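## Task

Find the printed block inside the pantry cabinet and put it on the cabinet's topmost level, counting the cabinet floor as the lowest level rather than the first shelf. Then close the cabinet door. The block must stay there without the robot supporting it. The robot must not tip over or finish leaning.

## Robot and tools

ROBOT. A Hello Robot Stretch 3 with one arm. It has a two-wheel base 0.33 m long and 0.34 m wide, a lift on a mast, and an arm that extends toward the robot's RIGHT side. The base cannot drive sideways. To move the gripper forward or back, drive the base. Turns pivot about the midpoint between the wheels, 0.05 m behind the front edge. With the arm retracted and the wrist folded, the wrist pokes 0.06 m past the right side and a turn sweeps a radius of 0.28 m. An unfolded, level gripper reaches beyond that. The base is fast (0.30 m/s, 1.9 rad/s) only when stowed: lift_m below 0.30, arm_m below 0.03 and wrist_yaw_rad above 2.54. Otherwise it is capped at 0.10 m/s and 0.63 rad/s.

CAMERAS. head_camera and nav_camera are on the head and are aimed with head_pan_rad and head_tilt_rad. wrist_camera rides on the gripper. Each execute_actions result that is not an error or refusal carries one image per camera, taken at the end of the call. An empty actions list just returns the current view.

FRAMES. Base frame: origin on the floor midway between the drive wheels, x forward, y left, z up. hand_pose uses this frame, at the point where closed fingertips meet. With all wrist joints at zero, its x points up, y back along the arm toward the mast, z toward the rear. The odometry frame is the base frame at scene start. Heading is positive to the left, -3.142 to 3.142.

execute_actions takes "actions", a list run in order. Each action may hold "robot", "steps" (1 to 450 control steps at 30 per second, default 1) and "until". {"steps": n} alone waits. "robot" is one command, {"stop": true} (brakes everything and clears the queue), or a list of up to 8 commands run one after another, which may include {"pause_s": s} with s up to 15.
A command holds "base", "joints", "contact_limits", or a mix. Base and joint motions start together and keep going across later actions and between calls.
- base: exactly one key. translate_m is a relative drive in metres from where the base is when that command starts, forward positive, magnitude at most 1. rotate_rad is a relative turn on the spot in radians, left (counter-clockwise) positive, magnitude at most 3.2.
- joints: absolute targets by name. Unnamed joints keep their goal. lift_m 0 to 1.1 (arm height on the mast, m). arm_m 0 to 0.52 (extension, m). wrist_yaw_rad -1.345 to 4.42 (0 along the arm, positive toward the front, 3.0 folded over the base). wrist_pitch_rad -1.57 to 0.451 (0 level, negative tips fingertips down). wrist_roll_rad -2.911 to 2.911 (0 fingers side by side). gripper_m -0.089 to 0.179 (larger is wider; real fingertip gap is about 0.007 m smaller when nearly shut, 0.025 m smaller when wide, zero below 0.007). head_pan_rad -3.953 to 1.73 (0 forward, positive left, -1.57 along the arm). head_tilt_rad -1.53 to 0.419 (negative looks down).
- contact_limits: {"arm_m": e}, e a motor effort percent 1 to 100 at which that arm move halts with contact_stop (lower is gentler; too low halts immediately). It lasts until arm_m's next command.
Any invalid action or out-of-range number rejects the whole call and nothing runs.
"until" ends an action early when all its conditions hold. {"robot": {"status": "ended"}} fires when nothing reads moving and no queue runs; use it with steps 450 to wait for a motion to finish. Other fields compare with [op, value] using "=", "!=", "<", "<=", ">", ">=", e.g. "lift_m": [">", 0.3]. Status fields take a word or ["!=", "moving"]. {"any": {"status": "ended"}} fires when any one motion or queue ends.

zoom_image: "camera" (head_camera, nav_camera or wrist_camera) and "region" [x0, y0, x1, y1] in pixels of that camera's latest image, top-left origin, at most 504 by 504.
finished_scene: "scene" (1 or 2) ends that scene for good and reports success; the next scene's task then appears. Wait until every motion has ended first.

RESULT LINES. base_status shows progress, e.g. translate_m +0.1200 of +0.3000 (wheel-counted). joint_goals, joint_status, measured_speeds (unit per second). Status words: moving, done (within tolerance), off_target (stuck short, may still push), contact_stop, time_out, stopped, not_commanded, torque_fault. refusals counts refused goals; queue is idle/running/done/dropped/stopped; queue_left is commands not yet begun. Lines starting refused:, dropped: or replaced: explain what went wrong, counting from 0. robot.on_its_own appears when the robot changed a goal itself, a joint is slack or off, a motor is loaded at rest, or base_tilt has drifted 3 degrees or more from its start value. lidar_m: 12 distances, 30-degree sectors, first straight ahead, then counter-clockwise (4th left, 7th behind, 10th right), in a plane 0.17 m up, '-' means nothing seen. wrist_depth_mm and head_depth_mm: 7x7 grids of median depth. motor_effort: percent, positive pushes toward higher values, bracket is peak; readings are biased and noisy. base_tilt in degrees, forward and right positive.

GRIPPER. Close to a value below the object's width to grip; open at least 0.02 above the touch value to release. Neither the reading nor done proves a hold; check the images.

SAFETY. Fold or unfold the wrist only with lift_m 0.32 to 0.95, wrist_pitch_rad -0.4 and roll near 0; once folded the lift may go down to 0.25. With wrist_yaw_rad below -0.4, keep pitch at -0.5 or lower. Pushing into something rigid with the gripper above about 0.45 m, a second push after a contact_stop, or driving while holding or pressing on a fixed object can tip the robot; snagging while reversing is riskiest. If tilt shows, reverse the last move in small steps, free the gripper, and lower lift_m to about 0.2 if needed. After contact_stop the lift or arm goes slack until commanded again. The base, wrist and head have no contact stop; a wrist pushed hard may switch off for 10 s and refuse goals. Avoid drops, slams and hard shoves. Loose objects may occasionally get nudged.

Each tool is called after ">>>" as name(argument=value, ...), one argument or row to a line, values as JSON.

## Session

>>> execute_actions(
  actions=[],
)

Scene clock: 0.00 s.
robot.base_odometry: x=+0.000 y=+0.000 heading=+0.000 (m, m, rad; robot's odometry frame)
robot.turned_by_wheels: +0.000 (rad since the last result)
robot.turned_by_imu: +0.000 (rad since the last result)
robot.base_tilt: forward=-0.9 right=+0.8 (deg)
robot.lidar_m: 2.58 1.93 1.93 2.93 2.58 2.26 1.40 1.25 1.25 1.48 2.19 2.20
robot.head_depth_mm: 2115 2475 2469 2477 2456 2479 2325 / 2111 2706 2713 2740 2678 2721 2311 / 2133 2941 3010 2999 2984 2955 2302 / 1854 3197 3269 3308 3357 3188 2282 / 2146 3037 3115 3124 3172 3172 2272 / 2166 2811 2866 2886 2897 2941 2231 / 2175 2618 2637 2669 2694 2697 2255
robot.base_status: not_commanded
robot.joint_positions: lift_m=+0.413 arm_m=+0.000 wrist_yaw_rad=+3.097 wrist_pitch_rad=-0.367 wrist_roll_rad=-0.016 gripper_m=+0.037 head_pan_rad=-0.009 head_tilt_rad=+0.014
robot.joint_goals: lift_m=+0.413 arm_m=+0.000 wrist_yaw_rad=+3.097 wrist_pitch_rad=-0.367 wrist_roll_rad=-0.016 gripper_m=+0.037 head_pan_rad=-0.009 head_tilt_rad=+0.014
robot.joint_status: lift_m=not_commanded arm_m=not_commanded wrist_yaw_rad=not_commanded wrist_pitch_rad=not_commanded wrist_roll_rad=not_commanded gripper_m=not_commanded head_pan_rad=not_commanded head_tilt_rad=not_commanded
robot.measured_speeds: translate_m=+0.000 rotate_rad=+0.000 lift_m=+0.000 arm_m=+0.000 wrist_yaw_rad=+0.000 wrist_pitch_rad=+0.000 wrist_roll_rad=+0.000 head_pan_rad=+0.000 head_tilt_rad=+0.000
robot: refusals=0 queue=idle queue_left=0
robot.motor_effort: left_wheel=+0 right_wheel=+0 lift_m=+35 arm_m=+0 wrist_yaw_rad=+0 wrist_pitch_rad=+5 wrist_roll_rad=+0 gripper_m=+0 head_pan_rad=+0 head_tilt_rad=+2 (%)
robot.hand_pose: x=-0.0110 y=+0.0857 z=+0.4373 quat_wxyz=(+0.144, +0.692, +0.115, +0.698) (m; robot's base frame)
robot.wrist_depth_mm: - - - - - - - / - - - - - - - / - - - - - - - / - - - - - - - / 899 900 - 930 968 945 989 / 738 734 - 752 756 766 804 / 618 636 - 640 618 654 667
pictures: head_camera (sideways: a quarter turn clockwise sets it upright), nav_camera (sideways: a quarter turn counterclockwise sets it upright), wrist_camera
camera_calibration (this result's frames):
head_camera: T_world_to_cam=[[-0.0144862, -0.0308555, -0.999419, 1.32236], [-0.0206133, 0.999321, -0.0305537, 0.0454295], [0.999683, 0.0201587, -0.0151124, -0.0310488], [0, 0, 0, 1]] pos_world=[0.0511313, -0.00397069, 1.32251]
nav_camera: T_world_to_cam=[[0.0327947, -0.0493854, 0.998241, -1.25791], [0.0101881, -0.99871, -0.0497433, 0.111912], [0.99941, 0.0118015, -0.0322492, -0.00584433], [0, 0, 0, 1]] pos_world=[0.0459533, 0.0497147, 1.26107]
wrist_camera: T_world_to_cam=[[0.995707, -0.072579, 0.0574465, -0.0203077], [0.0163135, -0.473309, -0.880745, 0.46862], [0.0911136, 0.877901, -0.470093, 0.294843], [0, 0, 0, 1]] pos_world=[-0.0142885, -0.0385153, 0.552505]
Images, in order (width x height): head_camera 896x504, nav_camera 672x504, wrist_camera 644x364.

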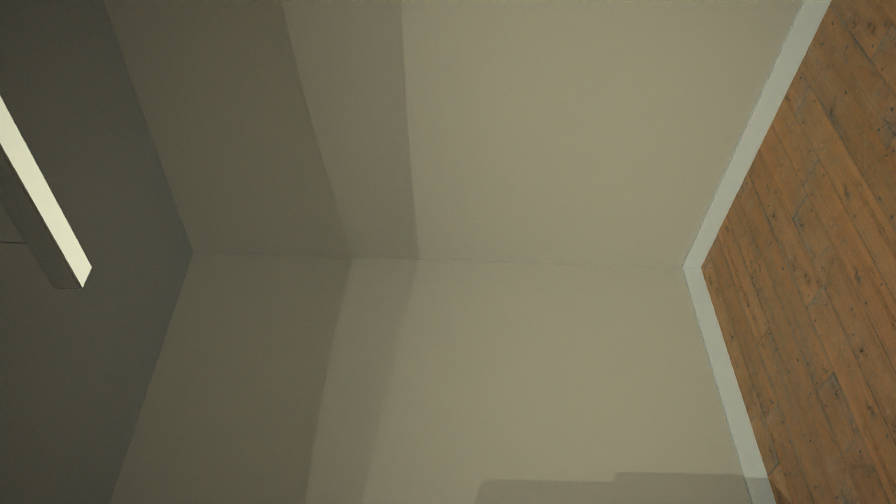

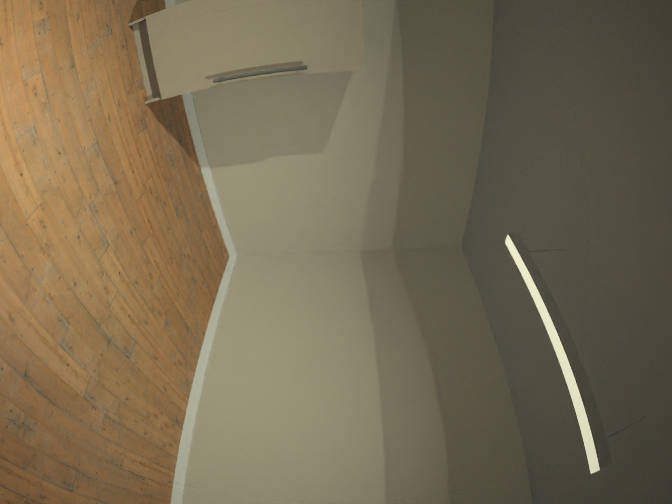

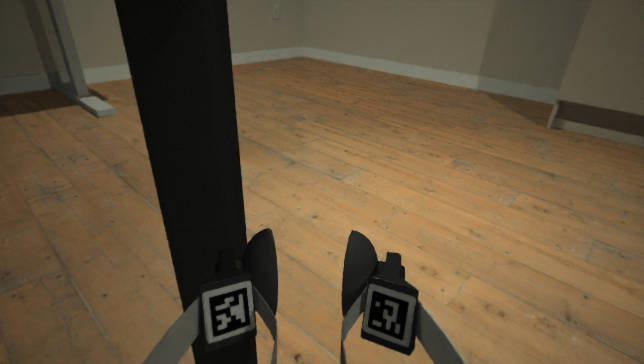

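>>> execute_actions(
  actions=[
    {"robot":{"joints":{"head_pan_rad":0.7,"head_tilt_rad":-0.3}},"steps":100,"until":{"robot":{"status":"ended"}}},
  ],
)

Scene clock: 9.17 s.
robot.base_odometry: x=+0.000 y=+0.000 heading=+0.000 (m, m, rad; robot's odometry frame)
robot.turned_by_wheels: +0.000 (rad since the last result)
robot.turned_by_imu: +0.000 (rad since the last result)
robot.base_tilt: forward=-0.9 right=+0.8 (deg)
robot.lidar_m: 2.58 1.93 1.93 2.95 2.58 2.27 1.40 1.25 1.26 1.47 2.20 2.21
robot.head_depth_mm: 2219 2376 2521 2749 2666 1964 1548 / 2234 2376 2534 2710 2669 1940 1542 / 2221 1812 1903 2050 2286 1937 1542 / 2237 1815 1911 2025 2197 1935 1539 / 2208 1821 1886 2021 2160 1962 1537 / 2208 2321 2521 2671 2620 1932 1537 / 2236 2337 2509 2688 2608 1920 1534
robot.base_status: not_commanded
robot.joint_positions: lift_m=+0.413 arm_m=+0.000 wrist_yaw_rad=+3.097 wrist_pitch_rad=-0.367 wrist_roll_rad=-0.016 gripper_m=+0.037 head_pan_rad=+0.693 head_tilt_rad=-0.296
robot.joint_goals: lift_m=+0.413 arm_m=+0.000 wrist_yaw_rad=+3.097 wrist_pitch_rad=-0.367 wrist_roll_rad=-0.016 gripper_m=+0.037 head_pan_rad=+0.700 head_tilt_rad=-0.300
robot.joint_status: lift_m=not_commanded arm_m=not_commanded wrist_yaw_rad=not_commanded wrist_pitch_rad=not_commanded wrist_roll_rad=not_commanded gripper_m=not_commanded head_pan_rad=done head_tilt_rad=done
robot.measured_speeds: translate_m=+0.000 rotate_rad=+0.000 lift_m=+0.000 arm_m=+0.000 wrist_yaw_rad=+0.000 wrist_pitch_rad=+0.000 wrist_roll_rad=+0.000 head_pan_rad=+0.000 head_tilt_rad=+0.000
robot: refusals=0 queue=done queue_left=0
robot.motor_effort: left_wheel=+1(0) right_wheel=+0(0) lift_m=+36(36) arm_m=+0(1) wrist_yaw_rad=+1(1) wrist_pitch_rad=+5(5) wrist_roll_rad=+0(0) gripper_m=+0(0) head_pan_rad=+4(44) head_tilt_rad=-2(25) (%)
robot.hand_pose: x=-0.0110 y=+0.0857 z=+0.4373 quat_wxyz=(+0.144, +0.692, +0.115, +0.698) (m; robot's base frame)
robot.wrist_depth_mm: - - - - - - - / - - - - - - - / - - - - - - - / - - - - - - - / 900 890 - 942 929 956 976 / 720 756 - 762 772 776 779 / 621 637 - 642 630 648 665
pictures: head_camera (sideways: a quarter turn clockwise sets it upright), nav_camera (sideways: a quarter turn counterclockwise sets it upright), wrist_camera
camera_calibration (this result's frames):
head_camera: T_world_to_cam=[[-0.224964, -0.226981, -0.947561, 1.25573], [-0.666785, 0.744978, -0.0201499, 0.0358163], [0.710485, 0.627286, -0.318941, 0.366198], [0, 0, 0, 1]] pos_world=[0.0461978, 0.028634, 1.3074]
nav_camera: T_world_to_cam=[[0.289764, 0.176698, 0.940646, -1.1841], [0.639982, -0.766549, -0.0531504, 0.112485], [0.71166, 0.617398, -0.335202, 0.390247], [0, 0, 0, 1]] pos_world=[-0.00660331, 0.0545159, 1.25061]
wrist_camera: T_world_to_cam=[[0.995707, -0.0725791, 0.0574463, -0.0203076], [0.0163133, -0.473309, -0.880746, 0.46862], [0.0911136, 0.877902, -0.470093, 0.294843], [0, 0, 0, 1]] pos_world=[-0.0142885, -0.0385153, 0.552505]
Images, in order (width x height): head_camera 896x504, nav_camera 672x504, wrist_camera 644x364.

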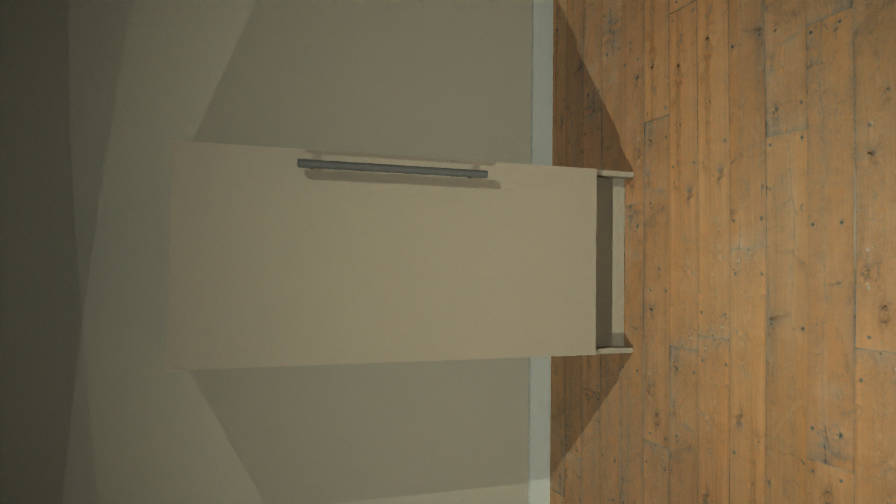

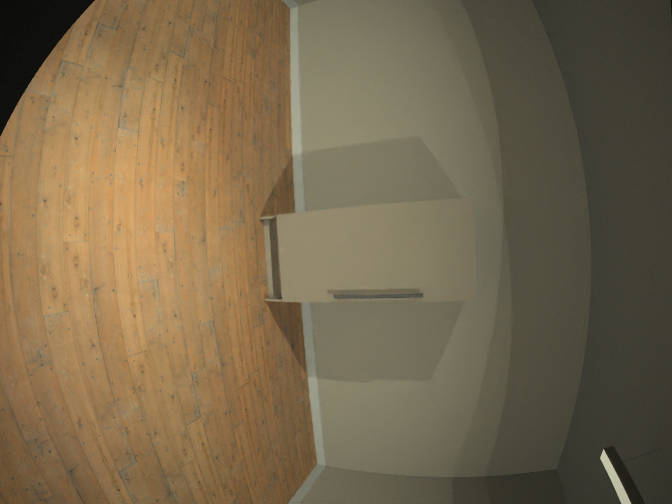

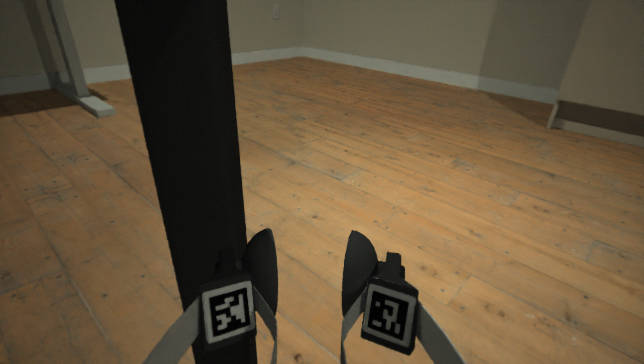

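>>> execute_actions(
  actions=[
    {"robot":[{"base":{"rotate_rad":0.515},"joints":{"lift_m":0.27}},{"base":{"translate_m":0.61}},{"base":{"translate_m":0.61}},{"base":{"rotate_rad":1.78}},{"joints":{"lift_m":0.7,"head_pan_rad":-1.57,"head_tilt_rad":-0.3}},{"joints":{"wrist_yaw_rad":0,"wrist_pitch_rad":-0.4}},{"joints":{"wrist_pitch_rad":0,"gripper_m":0.1}}],"steps":450,"until":{"robot":{"status":"ended"}}},
    {"steps":300,"until":{"robot":{"status":"ended"}}},
  ],
)

Scene clock: 41.27 s.
robot.base_odometry: x=+1.062 y=+0.601 heading=+2.295 (m, m, rad; robot's odometry frame)
robot.turned_by_wheels: +2.295 (rad since the last result)
robot.turned_by_imu: +2.284 (rad since the last result)
robot.base_tilt: forward=-0.9 right=+0.8 (deg)
robot.lidar_m: 2.87 2.52 2.57 2.44 2.49 2.01 1.90 1.95 1.41 0.75 0.76 1.80
robot.head_depth_mm: 1153 1229 1314 1400 1491 1607 1547 / 1157 1223 1302 1389 1494 1606 1541 / 1156 1219 1304 1389 1493 1596 1536 / 1148 658 698 746 799 861 955 / 1136 659 698 742 799 859 932 / 1136 657 700 747 797 858 929 / 1138 655 699 744 801 857 933
robot.base_status: done (rotate_rad +1.7799 of +1.7800)
robot.joint_positions: lift_m=+0.700 arm_m=+0.000 wrist_yaw_rad=+0.003 wrist_pitch_rad=-0.023 wrist_roll_rad=-0.016 gripper_m=+0.100 head_pan_rad=-1.563 head_tilt_rad=-0.297
robot.joint_goals: lift_m=+0.700 arm_m=+0.000 wrist_yaw_rad=+0.000 wrist_pitch_rad=+0.000 wrist_roll_rad=-0.016 gripper_m=+0.100 head_pan_rad=-1.570 head_tilt_rad=-0.300
robot.joint_status: lift_m=done arm_m=not_commanded wrist_yaw_rad=done wrist_pitch_rad=done wrist_roll_rad=not_commanded gripper_m=done head_pan_rad=done head_tilt_rad=done
robot.measured_speeds: translate_m=+0.000 rotate_rad=+0.000 lift_m=+0.000 arm_m=+0.000 wrist_yaw_rad=+0.000 wrist_pitch_rad=+0.000 wrist_roll_rad=+0.000 head_pan_rad=+0.000 head_tilt_rad=+0.000
robot: refusals=0 queue=done queue_left=0
robot.motor_effort: left_wheel=-1(9) right_wheel=+2(13) lift_m=+40(40) arm_m=-1(0) wrist_yaw_rad=-2(2) wrist_pitch_rad=+9(9) wrist_roll_rad=+0(0) gripper_m=+0(79) head_pan_rad=-4(45) head_tilt_rad=-2(3) (%)
robot.hand_pose: x=-0.0208 y=-0.4003 z=+0.8085 quat_wxyz=(+0.713, +0.009, -0.701, -0.007) (m; robot's base frame)
robot.wrist_depth_mm: 449 457 468 - - - - / 459 470 481 - - - - / 473 483 484 - - - - / 479 487 500 - - - - / 486 500 508 - - - - / 503 510 528 - - - - / 512 533 546 - - - -
pictures: head_camera (sideways: a quarter turn clockwise sets it upright), nav_camera (sideways: a quarter turn counterclockwise sets it upright), wrist_camera
camera_calibration (this result's frames):
head_camera: T_world_to_cam=[[-0.0335032, 0.318916, -0.947191, 1.25408], [0.998775, 0.0452075, -0.0201066, 0.0256], [0.0364078, -0.946704, -0.32004, 0.37174], [0, 0, 0, 1]] pos_world=[0.00291293, -0.0491753, 1.30734]
nav_camera: T_world_to_cam=[[-0.0464313, -0.337288, 0.940256, -1.18154], [-0.998529, -0.0107181, -0.0531537, 0.122485], [0.0280059, -0.94134, -0.336295, 0.39584], [0, 0, 0, 1]] pos_world=[0.0563582, -0.0245864, 1.25058]
wrist_camera: T_world_to_cam=[[-0.998082, 0.0428546, 0.0446807, -0.0520245], [-0.0379005, 0.147716, -0.988303, 0.900176], [-0.0489534, -0.988101, -0.145808, -0.115131], [0, 0, 0, 1]] pos_world=[-0.0234436, -0.244502, 0.875184]
Images, in order (width x height): head_camera 896x504, nav_camera 672x504, wrist_camera 644x364.

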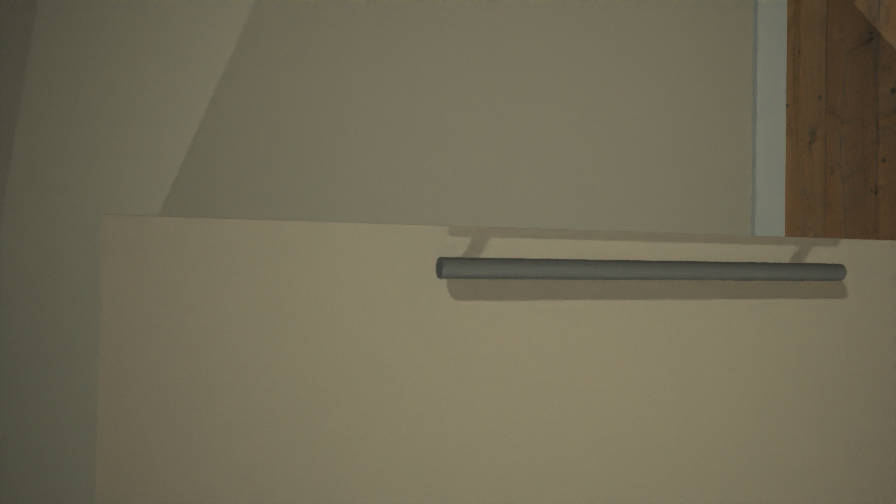

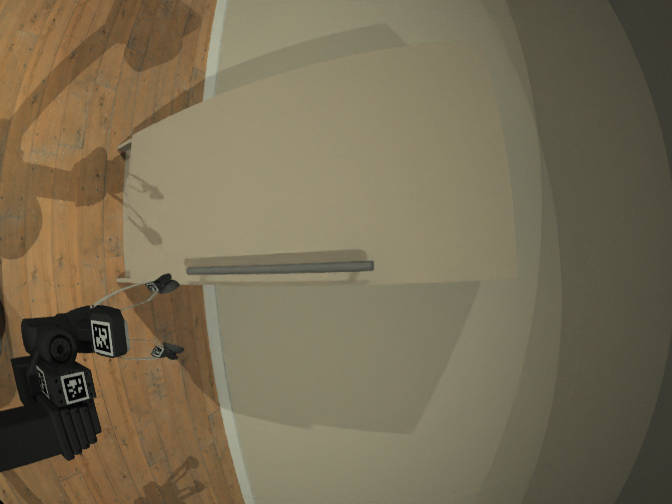

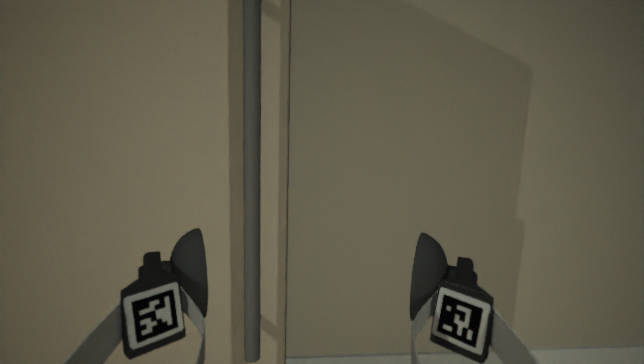

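>>> execute_actions(
  actions=[
    {"robot":[{"base":{"translate_m":0.075}},{"joints":{"arm_m":0.33}},{"joints":{"gripper_m":-0.05}}],"steps":450,"until":{"robot":{"status":"ended"}}},
  ],
)

Scene clock: 53.37 s.
robot.base_odometry: x=+1.012 y=+0.657 heading=+2.295 (m, m, rad; robot's odometry frame)
robot.turned_by_wheels: +0.000 (rad since the last result)
robot.turned_by_imu: -0.028 (rad since the last result)
robot.base_tilt: forward=-1.1 right=+0.6 (deg)
robot.lidar_m: 2.80 2.46 2.57 2.43 2.48 2.11 1.97 2.01 1.42 0.74 0.76 1.75
robot.head_depth_mm: 1168 1242 1313 1410 1506 1629 1595 / 1167 1233 1315 1394 1499 1595 - / 1151 674 715 1365 1455 1574 - / 1151 661 700 740 793 861 929 / 1146 659 700 746 795 859 927 / 1142 656 698 744 794 855 923 / 1135 655 693 740 792 851 919
robot.base_status: done (translate_m +0.0750 of +0.0750)
robot.joint_positions: lift_m=+0.700 arm_m=+0.329 wrist_yaw_rad=+0.093 wrist_pitch_rad=-0.037 wrist_roll_rad=-0.016 gripper_m=-0.046 head_pan_rad=-1.563 head_tilt_rad=-0.297
robot.joint_goals: lift_m=+0.700 arm_m=+0.330 wrist_yaw_rad=+0.064 wrist_pitch_rad=+0.000 wrist_roll_rad=-0.016 gripper_m=-0.047 head_pan_rad=-1.570 head_tilt_rad=-0.300
robot.joint_status: lift_m=done arm_m=done wrist_yaw_rad=done wrist_pitch_rad=done wrist_roll_rad=not_commanded gripper_m=off_target head_pan_rad=done head_tilt_rad=done
robot.measured_speeds: translate_m=+0.000 rotate_rad=+0.000 lift_m=+0.000 arm_m=+0.000 wrist_yaw_rad=+0.000 wrist_pitch_rad=+0.000 wrist_roll_rad=+0.000 head_pan_rad=+0.000 head_tilt_rad=+0.000
robot: refusals=0 queue=done queue_left=0
robot.on_its_own: wrist_yaw_rad is held at +0.064, not at your +0.000, by its stall guard, which is still easing
robot.motor_effort: left_wheel=+3(8) right_wheel=+0(7) lift_m=+38(40) arm_m=+13(12) wrist_yaw_rad=-26(45) wrist_pitch_rad=+14(16) wrist_roll_rad=+0(0) gripper_m=-28(100) head_pan_rad=-4(3) head_tilt_rad=-2(1) (%)
robot.hand_pose: x=+0.0021 y=-0.7277 z=+0.8051 quat_wxyz=(+0.713, +0.046, -0.700, +0.020) (m; robot's base frame)
robot.wrist_depth_mm: 160 161 162 117 732 744 746 / 164 164 166 120 746 758 785 / 168 169 169 124 774 798 794 / 173 173 174 127 811 799 800 / 176 178 178 129 799 815 804 / 182 182 - 131 836 855 878 / 188 187 190 136 877 866 883
pictures: head_camera (sideways: a quarter turn clockwise sets it upright), nav_camera (sideways: a quarter turn counterclockwise sets it upright), wrist_camera
camera_calibration (this result's frames):
head_camera: T_world_to_cam=[[-0.0334111, 0.319056, -0.947147, 1.25402], [0.998788, 0.0449187, -0.0201015, 0.0255932], [0.0361311, -0.946671, -0.32017, 0.371912], [0, 0, 0, 1]] pos_world=[0.00289858, -0.0491751, 1.30733]
nav_camera: T_world_to_cam=[[-0.0465288, -0.337405, 0.940209, -1.18148], [-0.998532, -0.0104192, -0.0531541, 0.122485], [0.0277307, -0.941302, -0.336425, 0.39601], [0, 0, 0, 1]] pos_world=[0.056351, -0.024594, 1.25057]
wrist_camera: T_world_to_cam=[[-0.997843, -0.0475434, 0.0452555, -0.0812183], [-0.0522118, 0.157078, -0.986205, 0.951186], [0.0397789, -0.986441, -0.159221, -0.426147], [0, 0, 0, 1]] pos_world=[-0.0144283, -0.57364, 0.873889]
Images, in order (width x height): head_camera 896x504, nav_camera 672x504, wrist_camera 644x364.

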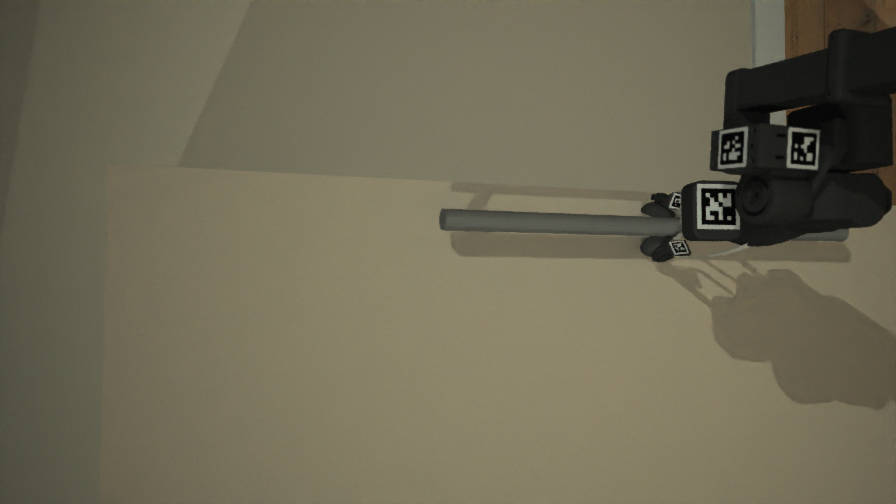

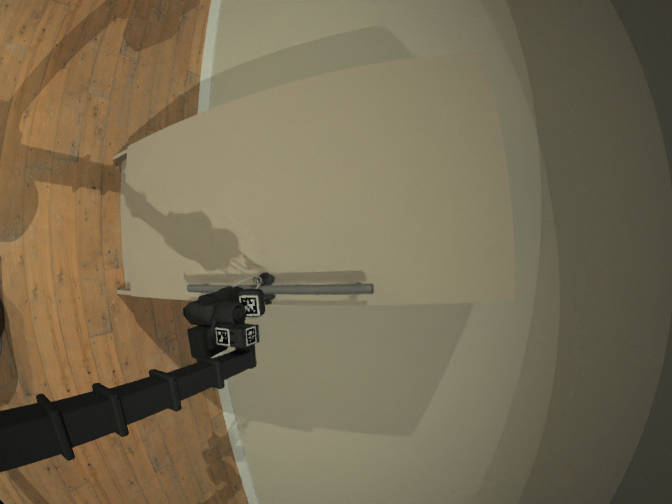

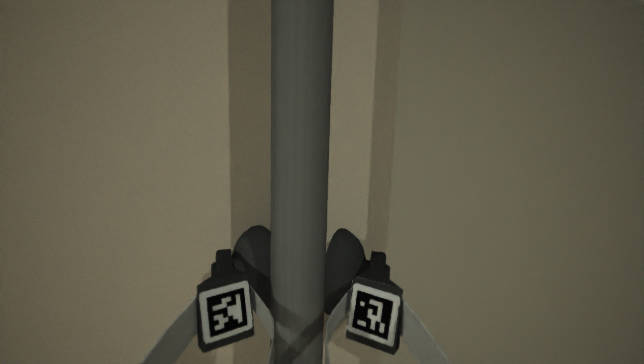

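>>> execute_actions(
  actions=[
    {"robot":[{"joints":{"arm_m":0.17},"base":{"translate_m":0.025}},{"joints":{"arm_m":0.02},"base":{"translate_m":0.07}}],"steps":450,"until":{"robot":{"status":"ended"}}},
  ],
)

Scene clock: 62.73 s.
robot.base_odometry: x=+0.949 y=+0.728 heading=+2.295 (m, m, rad; robot's odometry frame)
robot.turned_by_wheels: +0.000 (rad since the last result)
robot.turned_by_imu: -0.016 (rad since the last result)
robot.base_tilt: forward=-0.9 right=+0.8 (deg)
robot.lidar_m: 2.71 2.37 2.60 2.45 2.48 2.22 2.06 2.10 1.42 0.43 0.54 1.72
robot.head_depth_mm: 1164 1235 1309 1394 1502 1622 1551 / 337 358 383 1358 1468 1590 1546 / 355 371 391 416 441 473 510 / 375 393 416 444 468 503 541 / 401 416 444 474 509 549 598 / 426 444 475 510 549 599 656 / 464 476 511 551 599 657 724
robot.base_status: done (translate_m +0.0700 of +0.0700)
robot.joint_positions: lift_m=+0.700 arm_m=+0.020 wrist_yaw_rad=+0.117 wrist_pitch_rad=-0.024 wrist_roll_rad=-0.016 gripper_m=-0.020 head_pan_rad=-1.563 head_tilt_rad=-0.298
robot.joint_goals: lift_m=+0.700 arm_m=+0.020 wrist_yaw_rad=+0.110 wrist_pitch_rad=+0.000 wrist_roll_rad=-0.016 gripper_m=-0.020 head_pan_rad=-1.570 head_tilt_rad=-0.300
robot.joint_status: lift_m=done arm_m=done wrist_yaw_rad=done wrist_pitch_rad=done wrist_roll_rad=not_commanded gripper_m=off_target head_pan_rad=done head_tilt_rad=done
robot.measured_speeds: translate_m=+0.000 rotate_rad=+0.000 lift_m=+0.000 arm_m=+0.000 wrist_yaw_rad=+0.000 wrist_pitch_rad=+0.000 wrist_roll_rad=+0.000 head_pan_rad=+0.000 head_tilt_rad=+0.000
robot: refusals=0 queue=done queue_left=0
robot.on_its_own: wrist_yaw_rad is held at +0.110, not at your +0.000, by its stall guard, which is not easing now; gripper_m is held at -0.020, not at your -0.050, by its stall guard, which is not easing now
robot.motor_effort: left_wheel=+1(13) right_wheel=-4(30) lift_m=+38(37) arm_m=-3(12) wrist_yaw_rad=-7(60) wrist_pitch_rad=+9(15) wrist_roll_rad=+0(1) gripper_m=-17(29) head_pan_rad=-4(4) head_tilt_rad=-1(2) (%)
robot.hand_pose: x=+0.0084 y=-0.4192 z=+0.8084 quat_wxyz=(+0.712, +0.050, -0.699, +0.033) (m; robot's base frame)
robot.wrist_depth_mm: 331 259 209 125 152 - - / 344 266 214 129 154 - - / 359 273 219 133 157 - - / 375 283 223 138 162 - - / 391 290 234 138 166 - - / 413 301 255 139 168 - - / 435 319 237 143 - - -
pictures: head_camera (sideways: a quarter turn clockwise sets it upright), nav_camera (sideways: a quarter turn counterclockwise sets it upright), wrist_camera
camera_calibration (this result's frames):
head_camera: T_world_to_cam=[[-0.0333669, 0.319593, -0.946967, 1.25379], [0.998795, 0.044779, -0.0200805, 0.0255658], [0.0359867, -0.946496, -0.320702, 0.372605], [0, 0, 0, 1]] pos_world=[0.00289117, -0.0491777, 1.30731]
nav_camera: T_world_to_cam=[[-0.0465759, -0.337926, 0.94002, -1.18123], [-0.998534, -0.0102384, -0.0531557, 0.122487], [0.027587, -0.941117, -0.336953, 0.396699], [0, 0, 0, 1]] pos_world=[0.056347, -0.0245728, 1.25056]
wrist_camera: T_world_to_cam=[[-0.996434, -0.0715022, 0.0448069, -0.0701195], [-0.0547061, 0.143115, -0.988193, 0.902092], [0.0642454, -0.98712, -0.146516, -0.132395], [0, 0, 0, 1]] pos_world=[-0.0120137, -0.264807, 0.875185]
Images, in order (width x height): head_camera 896x504, nav_camera 672x504, wrist_camera 644x364.

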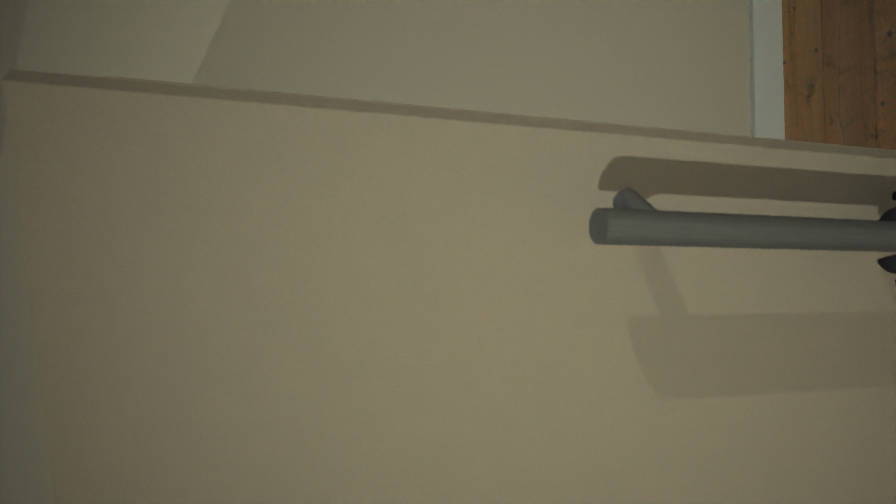

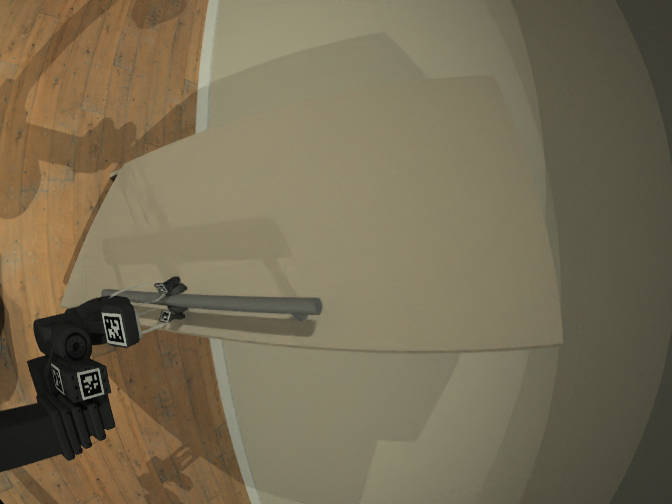

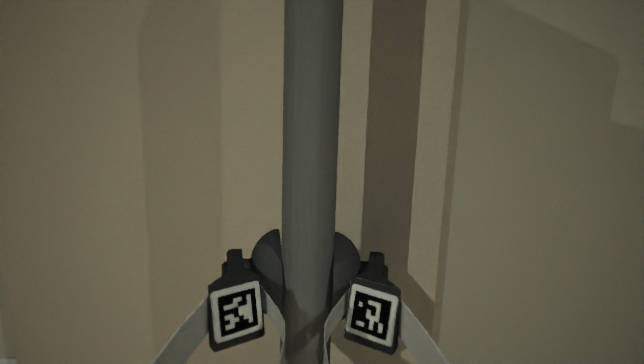

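>>> execute_actions(
  actions=[
    {"robot":[{"joints":{"gripper_m":0.12,"wrist_yaw_rad":0.0}},{"pause_s":1},{"base":{"translate_m":-0.2}},{"joints":{"gripper_m":0.0,"arm_m":0.2}}],"steps":450,"until":{"robot":{"status":"ended"}}},
  ],
)

Scene clock: 75.67 s.
robot.base_odometry: x=+1.082 y=+0.578 heading=+2.295 (m, m, rad; robot's odometry frame)
robot.turned_by_wheels: +0.000 (rad since the last result)
robot.turned_by_imu: -0.002 (rad since the last result)
robot.base_tilt: forward=-0.9 right=+0.8 (deg)
robot.lidar_m: 2.91 2.56 2.59 2.43 2.45 2.00 1.87 1.90 1.45 0.75 0.77 1.74
robot.head_depth_mm: 1182 1251 1329 1427 1521 1657 1549 / 1169 1241 1324 1409 1520 1625 1599 / 1167 1238 1317 1406 1504 1612 - / 1158 1233 1308 1394 1499 1615 1538 / 1142 663 703 737 786 859 935 / 1136 658 700 747 800 861 932 / 1127 656 698 742 795 855 926
robot.base_status: done (translate_m -0.2000 of -0.2000)
robot.joint_positions: lift_m=+0.700 arm_m=+0.200 wrist_yaw_rad=+0.001 wrist_pitch_rad=-0.022 wrist_roll_rad=-0.016 gripper_m=+0.000 head_pan_rad=-1.563 head_tilt_rad=-0.298
robot.joint_goals: lift_m=+0.700 arm_m=+0.200 wrist_yaw_rad=+0.000 wrist_pitch_rad=+0.000 wrist_roll_rad=-0.016 gripper_m=+0.000 head_pan_rad=-1.570 head_tilt_rad=-0.300
robot.joint_status: lift_m=done arm_m=done wrist_yaw_rad=done wrist_pitch_rad=done wrist_roll_rad=not_commanded gripper_m=done head_pan_rad=done head_tilt_rad=done
robot.measured_speeds: translate_m=+0.000 rotate_rad=+0.000 lift_m=+0.000 arm_m=+0.000 wrist_yaw_rad=+0.000 wrist_pitch_rad=+0.000 wrist_roll_rad=+0.000 head_pan_rad=+0.000 head_tilt_rad=+0.000
robot: refusals=0 queue=done queue_left=0
robot.motor_effort: left_wheel=+1(8) right_wheel=-1(23) lift_m=+38(38) arm_m=+3(5) wrist_yaw_rad=-1(58) wrist_pitch_rad=+9(10) wrist_roll_rad=+0(0) gripper_m=-2(79) head_pan_rad=-4(4) head_tilt_rad=-1(1) (%)
robot.hand_pose: x=-0.0211 y=-0.6003 z=+0.8089 quat_wxyz=(+0.713, +0.009, -0.701, -0.008) (m; robot's base frame)
robot.wrist_depth_mm: 270 277 540 865 936 919 983 / 277 283 543 895 942 978 - / 280 287 551 940 958 - - / 287 295 558 943 989 - - / 293 300 561 977 1000 - - / 299 310 438 - - - - / 306 315 514 - - - -
pictures: head_camera (sideways: a quarter turn clockwise sets it upright), nav_camera (sideways: a quarter turn counterclockwise sets it upright), wrist_camera
camera_calibration (this result's frames):
head_camera: T_world_to_cam=[[-0.0333669, 0.319593, -0.946967, 1.25379], [0.998795, 0.0447792, -0.0200805, 0.0255658], [0.0359868, -0.946496, -0.320702, 0.372605], [0, 0, 0, 1]] pos_world=[0.00289118, -0.0491777, 1.30731]
nav_camera: T_world_to_cam=[[-0.0465758, -0.337926, 0.94002, -1.18123], [-0.998534, -0.0102386, -0.0531557, 0.122487], [0.0275871, -0.941117, -0.336953, 0.3967], [0, 0, 0, 1]] pos_world=[0.056347, -0.0245728, 1.25056]
wrist_camera: T_world_to_cam=[[-0.998016, 0.0443027, 0.0447307, -0.0429988], [-0.0377903, 0.146699, -0.988459, 0.929564], [-0.0503534, -0.988189, -0.144734, -0.313636], [0, 0, 0, 1]] pos_world=[-0.0235776, -0.444393, 0.875365]
Images, in order (width x height): head_camera 896x504, nav_camera 672x504, wrist_camera 644x364.

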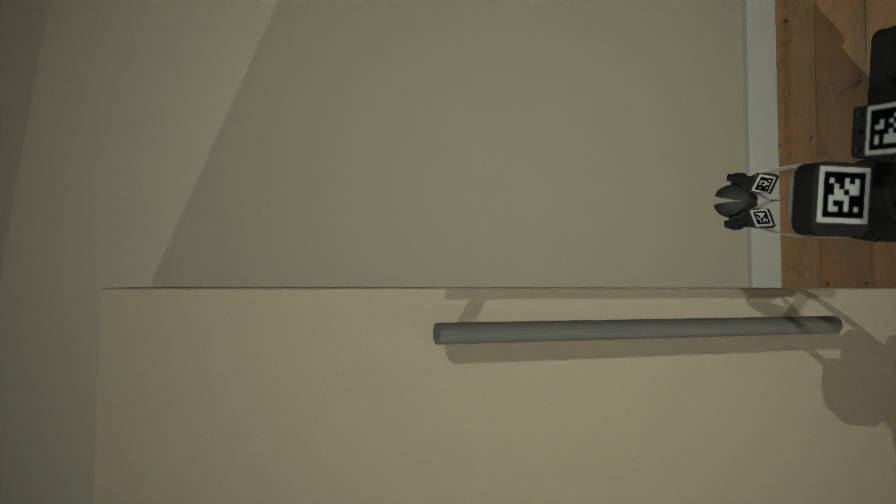

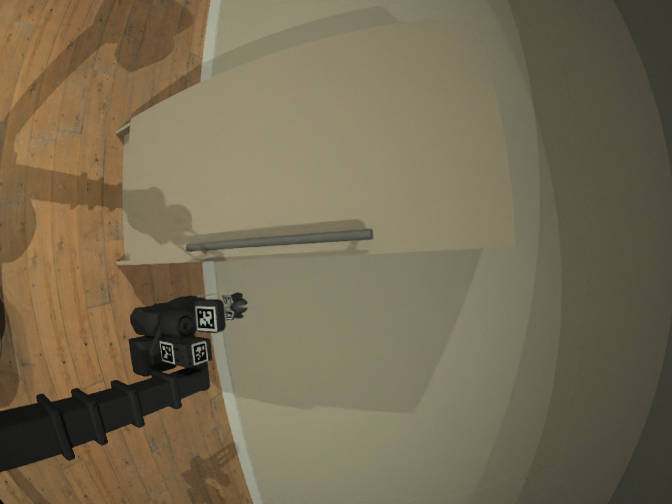

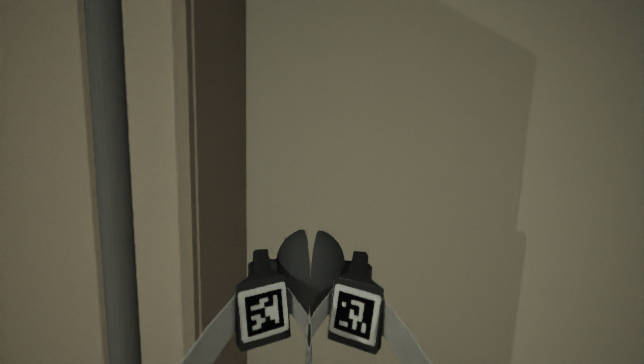

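>>> execute_actions(
  actions=[
    {"robot":[{"joints":{"arm_m":0,"gripper_m":0.1}},{"base":{"rotate_rad":0.5}},{"base":{"translate_m":0.36}},{"base":{"rotate_rad":-0.455}},{"base":{"translate_m":-0.175}},{"joints":{"arm_m":0.3}}],"steps":450,"until":{"robot":{"status":"ended"}}},
    {"steps":300,"until":{"robot":{"status":"ended"}}},
  ],
)

Scene clock: 100.87 s.
robot.base_odometry: x=+0.865 y=+0.575 heading=+2.340 (m, m, rad; robot's odometry frame)
robot.turned_by_wheels: +0.045 (rad since the last result)
robot.turned_by_imu: +0.044 (rad since the last result)
robot.base_tilt: forward=-0.8 right=+0.8 (deg)
robot.lidar_m: 2.75 2.37 2.40 2.28 2.33 2.14 2.02 2.08 1.58 0.90 0.93 2.01
robot.head_depth_mm: 1298 1373 1462 1556 1673 1784 1601 / 1303 1354 1451 1558 1665 1781 - / 1299 808 855 906 969 1030 - / 1295 806 855 911 980 1059 1144 / 1280 806 855 913 980 1054 1141 / 1288 802 856 916 980 1058 1140 / 1288 804 858 912 978 1052 1139
robot.base_status: done (translate_m -0.1750 of -0.1750)
robot.joint_positions: lift_m=+0.700 arm_m=+0.300 wrist_yaw_rad=+0.001 wrist_pitch_rad=-0.022 wrist_roll_rad=-0.016 gripper_m=+0.100 head_pan_rad=-1.563 head_tilt_rad=-0.298
robot.joint_goals: lift_m=+0.700 arm_m=+0.300 wrist_yaw_rad=+0.000 wrist_pitch_rad=+0.000 wrist_roll_rad=-0.016 gripper_m=+0.100 head_pan_rad=-1.570 head_tilt_rad=-0.300
robot.joint_status: lift_m=done arm_m=done wrist_yaw_rad=done wrist_pitch_rad=done wrist_roll_rad=not_commanded gripper_m=done head_pan_rad=done head_tilt_rad=done
robot.measured_speeds: translate_m=+0.000 rotate_rad=+0.000 lift_m=+0.000 arm_m=+0.000 wrist_yaw_rad=+0.000 wrist_pitch_rad=+0.000 wrist_roll_rad=+0.000 head_pan_rad=+0.000 head_tilt_rad=+0.000
robot: refusals=0 queue=done queue_left=0
robot.motor_effort: left_wheel=+3(8) right_wheel=-1(6) lift_m=+39(38) arm_m=+4(1) wrist_yaw_rad=+0(1) wrist_pitch_rad=+9(9) wrist_roll_rad=+0(0) gripper_m=+0(80) head_pan_rad=-4(4) head_tilt_rad=-1(2) (%)
robot.hand_pose: x=-0.0212 y=-0.7003 z=+0.8090 quat_wxyz=(+0.713, +0.008, -0.701, -0.008) (m; robot's base frame)
robot.wrist_depth_mm: 316 327 332 336 957 953 994 / 326 333 341 343 967 - - / 333 338 349 351 969 - - / 339 345 357 363 - - - / 347 353 364 369 - - - / 356 359 373 375 - - - / 363 379 384 388 - - -
pictures: head_camera (sideways: a quarter turn clockwise sets it upright), nav_camera (sideways: a quarter turn counterclockwise sets it upright), wrist_camera
camera_calibration (this result's frames):
head_camera: T_world_to_cam=[[-0.0333669, 0.319593, -0.946967, 1.25379], [0.998795, 0.0447792, -0.0200805, 0.0255658], [0.0359868, -0.946496, -0.320702, 0.372605], [0, 0, 0, 1]] pos_world=[0.00289118, -0.0491777, 1.30731]
nav_camera: T_world_to_cam=[[-0.0465758, -0.337926, 0.94002, -1.18123], [-0.998534, -0.0102386, -0.0531557, 0.122487], [0.0275871, -0.941117, -0.336953, 0.3967], [0, 0, 0, 1]] pos_world=[0.056347, -0.0245728, 1.25056]
wrist_camera: T_world_to_cam=[[-0.998003, 0.0446248, 0.0447149, -0.0384118], [-0.0377447, 0.146371, -0.988509, 0.944131], [-0.050657, -0.988223, -0.144394, -0.412759], [0, 0, 0, 1]] pos_world=[-0.0236083, -0.544377, 0.8754]
Images, in order (width x height): head_camera 896x504, nav_camera 672x504, wrist_camera 644x364.

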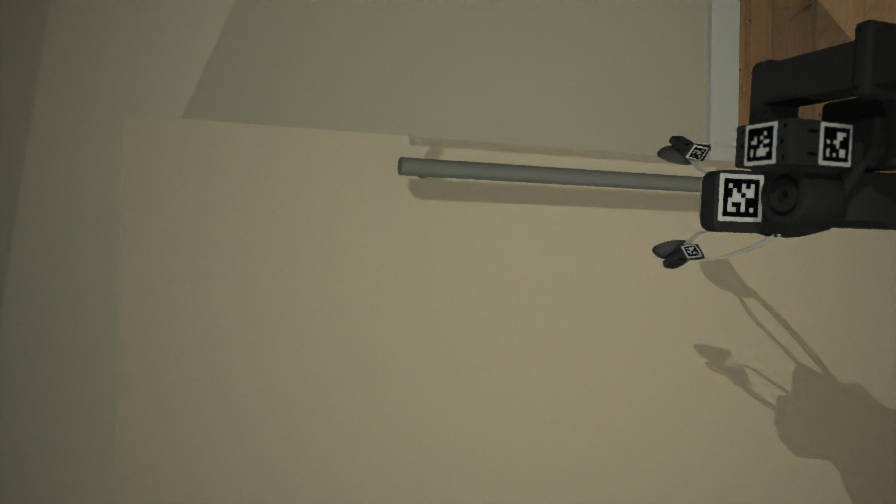

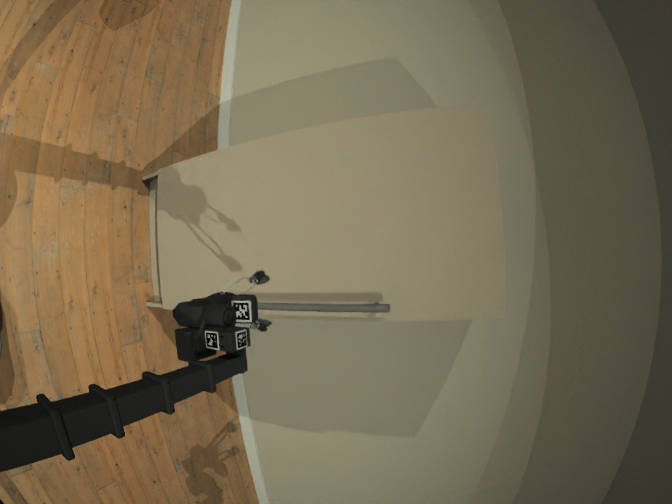

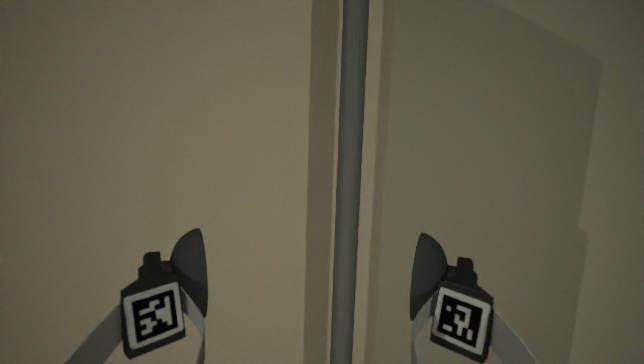

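>>> execute_actions(
  actions=[
    {"robot":[{"base":{"translate_m":-0.035}},{"joints":{"arm_m":0.48}},{"joints":{"gripper_m":-0.05}},{"joints":{"arm_m":0.32},"base":{"translate_m":0.025}},{"joints":{"arm_m":0.17},"base":{"translate_m":0.07}},{"joints":{"arm_m":0.08},"base":{"translate_m":0.075}},{"joints":{"arm_m":0.02},"base":{"translate_m":0.08}}],"steps":450,"until":{"robot":{"status":"ended"}}},
    {"steps":300,"until":{"robot":{"status":"ended"}}},
  ],
)

Scene clock: 122.20 s.
robot.base_odometry: x=+0.715 y=+0.730 heading=+2.340 (m, m, rad; robot's odometry frame)
robot.turned_by_wheels: +0.000 (rad since the last result)
robot.turned_by_imu: -0.005 (rad since the last result)
robot.base_tilt: forward=-0.9 right=+0.8 (deg)
robot.lidar_m: 2.54 2.16 2.40 2.29 2.35 2.36 2.24 2.25 0.96 0.44 0.83 1.99
robot.head_depth_mm: 347 360 383 411 990 1145 1428 / 388 396 414 434 454 480 517 / 442 443 466 490 500 519 543 / 1254 503 533 566 601 643 694 / 1262 581 621 666 718 781 850 / 1271 690 745 809 889 990 1102 / 1282 1340 1448 1549 1661 1764 1537
robot.base_status: done (translate_m +0.0800 of +0.0800)
robot.joint_positions: lift_m=+0.700 arm_m=+0.020 wrist_yaw_rad=-0.023 wrist_pitch_rad=-0.023 wrist_roll_rad=-0.016 gripper_m=-0.032 head_pan_rad=-1.563 head_tilt_rad=-0.298
robot.joint_goals: lift_m=+0.700 arm_m=+0.020 wrist_yaw_rad=+0.000 wrist_pitch_rad=+0.000 wrist_roll_rad=-0.016 gripper_m=-0.033 head_pan_rad=-1.570 head_tilt_rad=-0.300
robot.joint_status: lift_m=done arm_m=done wrist_yaw_rad=done wrist_pitch_rad=done wrist_roll_rad=not_commanded gripper_m=done head_pan_rad=done head_tilt_rad=done
robot.measured_speeds: translate_m=+0.000 rotate_rad=+0.000 lift_m=+0.000 arm_m=+0.000 wrist_yaw_rad=+0.000 wrist_pitch_rad=+0.000 wrist_roll_rad=+0.000 head_pan_rad=+0.000 head_tilt_rad=+0.000
robot: refusals=0 queue=done queue_left=0
robot.on_its_own: gripper_m is held at -0.033, not at your -0.050, by its stall guard, which is not easing now; wrist_yaw_rad is at rest, and its effort (+22) is outside its rest range (-12 to +12)
robot.motor_effort: left_wheel=-4(21) right_wheel=+8(31) lift_m=+38(38) arm_m=-1(7) wrist_yaw_rad=+22(50) wrist_pitch_rad=+9(10) wrist_roll_rad=+0(1) gripper_m=-18(98) head_pan_rad=-4(4) head_tilt_rad=-1(2) (%)
robot.hand_pose: x=-0.0273 y=-0.4206 z=+0.8086 quat_wxyz=(+0.713, +0.001, -0.701, -0.017) (m; robot's base frame)
robot.wrist_depth_mm: - 482 296 191 168 - - / - 494 305 193 169 - - / - 525 311 198 172 - - / - 545 317 166 174 - - / - 569 328 167 178 - - / - 605 362 - 179 - - / - 626 352 174 191 - -
pictures: head_camera (sideways: a quarter turn clockwise sets it upright), nav_camera (sideways: a quarter turn counterclockwise sets it upright), wrist_camera
camera_calibration (this result's frames):
head_camera: T_world_to_cam=[[-0.0333668, 0.319593, -0.946967, 1.25379], [0.998795, 0.0447789, -0.0200805, 0.0255658], [0.0359866, -0.946496, -0.320702, 0.372605], [0, 0, 0, 1]] pos_world=[0.00289117, -0.0491777, 1.30731]
nav_camera: T_world_to_cam=[[-0.0465759, -0.337926, 0.94002, -1.18123], [-0.998534, -0.0102383, -0.0531557, 0.122487], [0.0275869, -0.941117, -0.336953, 0.3967], [0, 0, 0, 1]] pos_world=[0.056347, -0.0245728, 1.25056]
wrist_camera: T_world_to_cam=[[-0.996667, 0.0681775, 0.0447927, -0.0470368], [-0.034231, 0.148878, -0.988263, 0.903493], [-0.0740459, -0.986503, -0.146048, -0.135321], [0, 0, 0, 1]] pos_world=[-0.0259726, -0.264798, 0.875233]
Images, in order (width x height): head_camera 896x504, nav_camera 672x504, wrist_camera 644x364.

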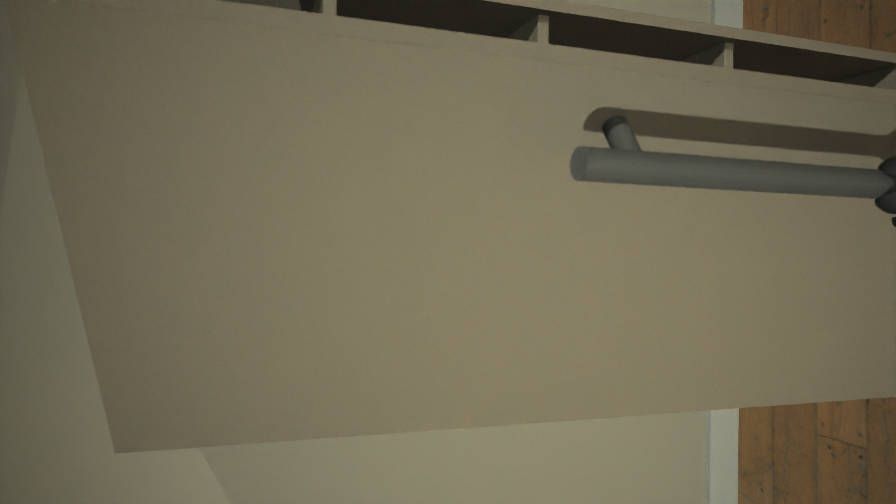

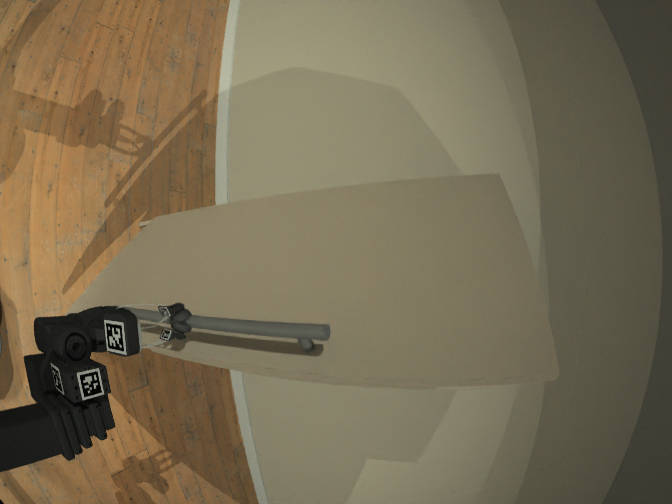

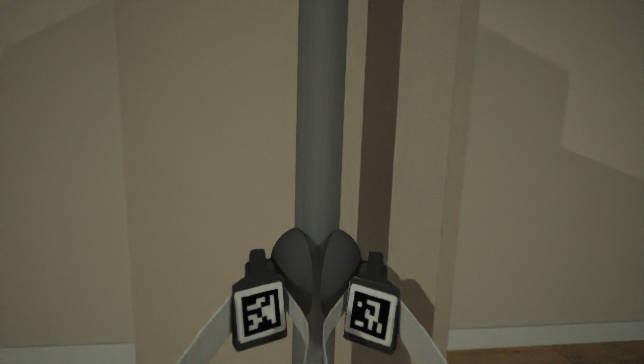

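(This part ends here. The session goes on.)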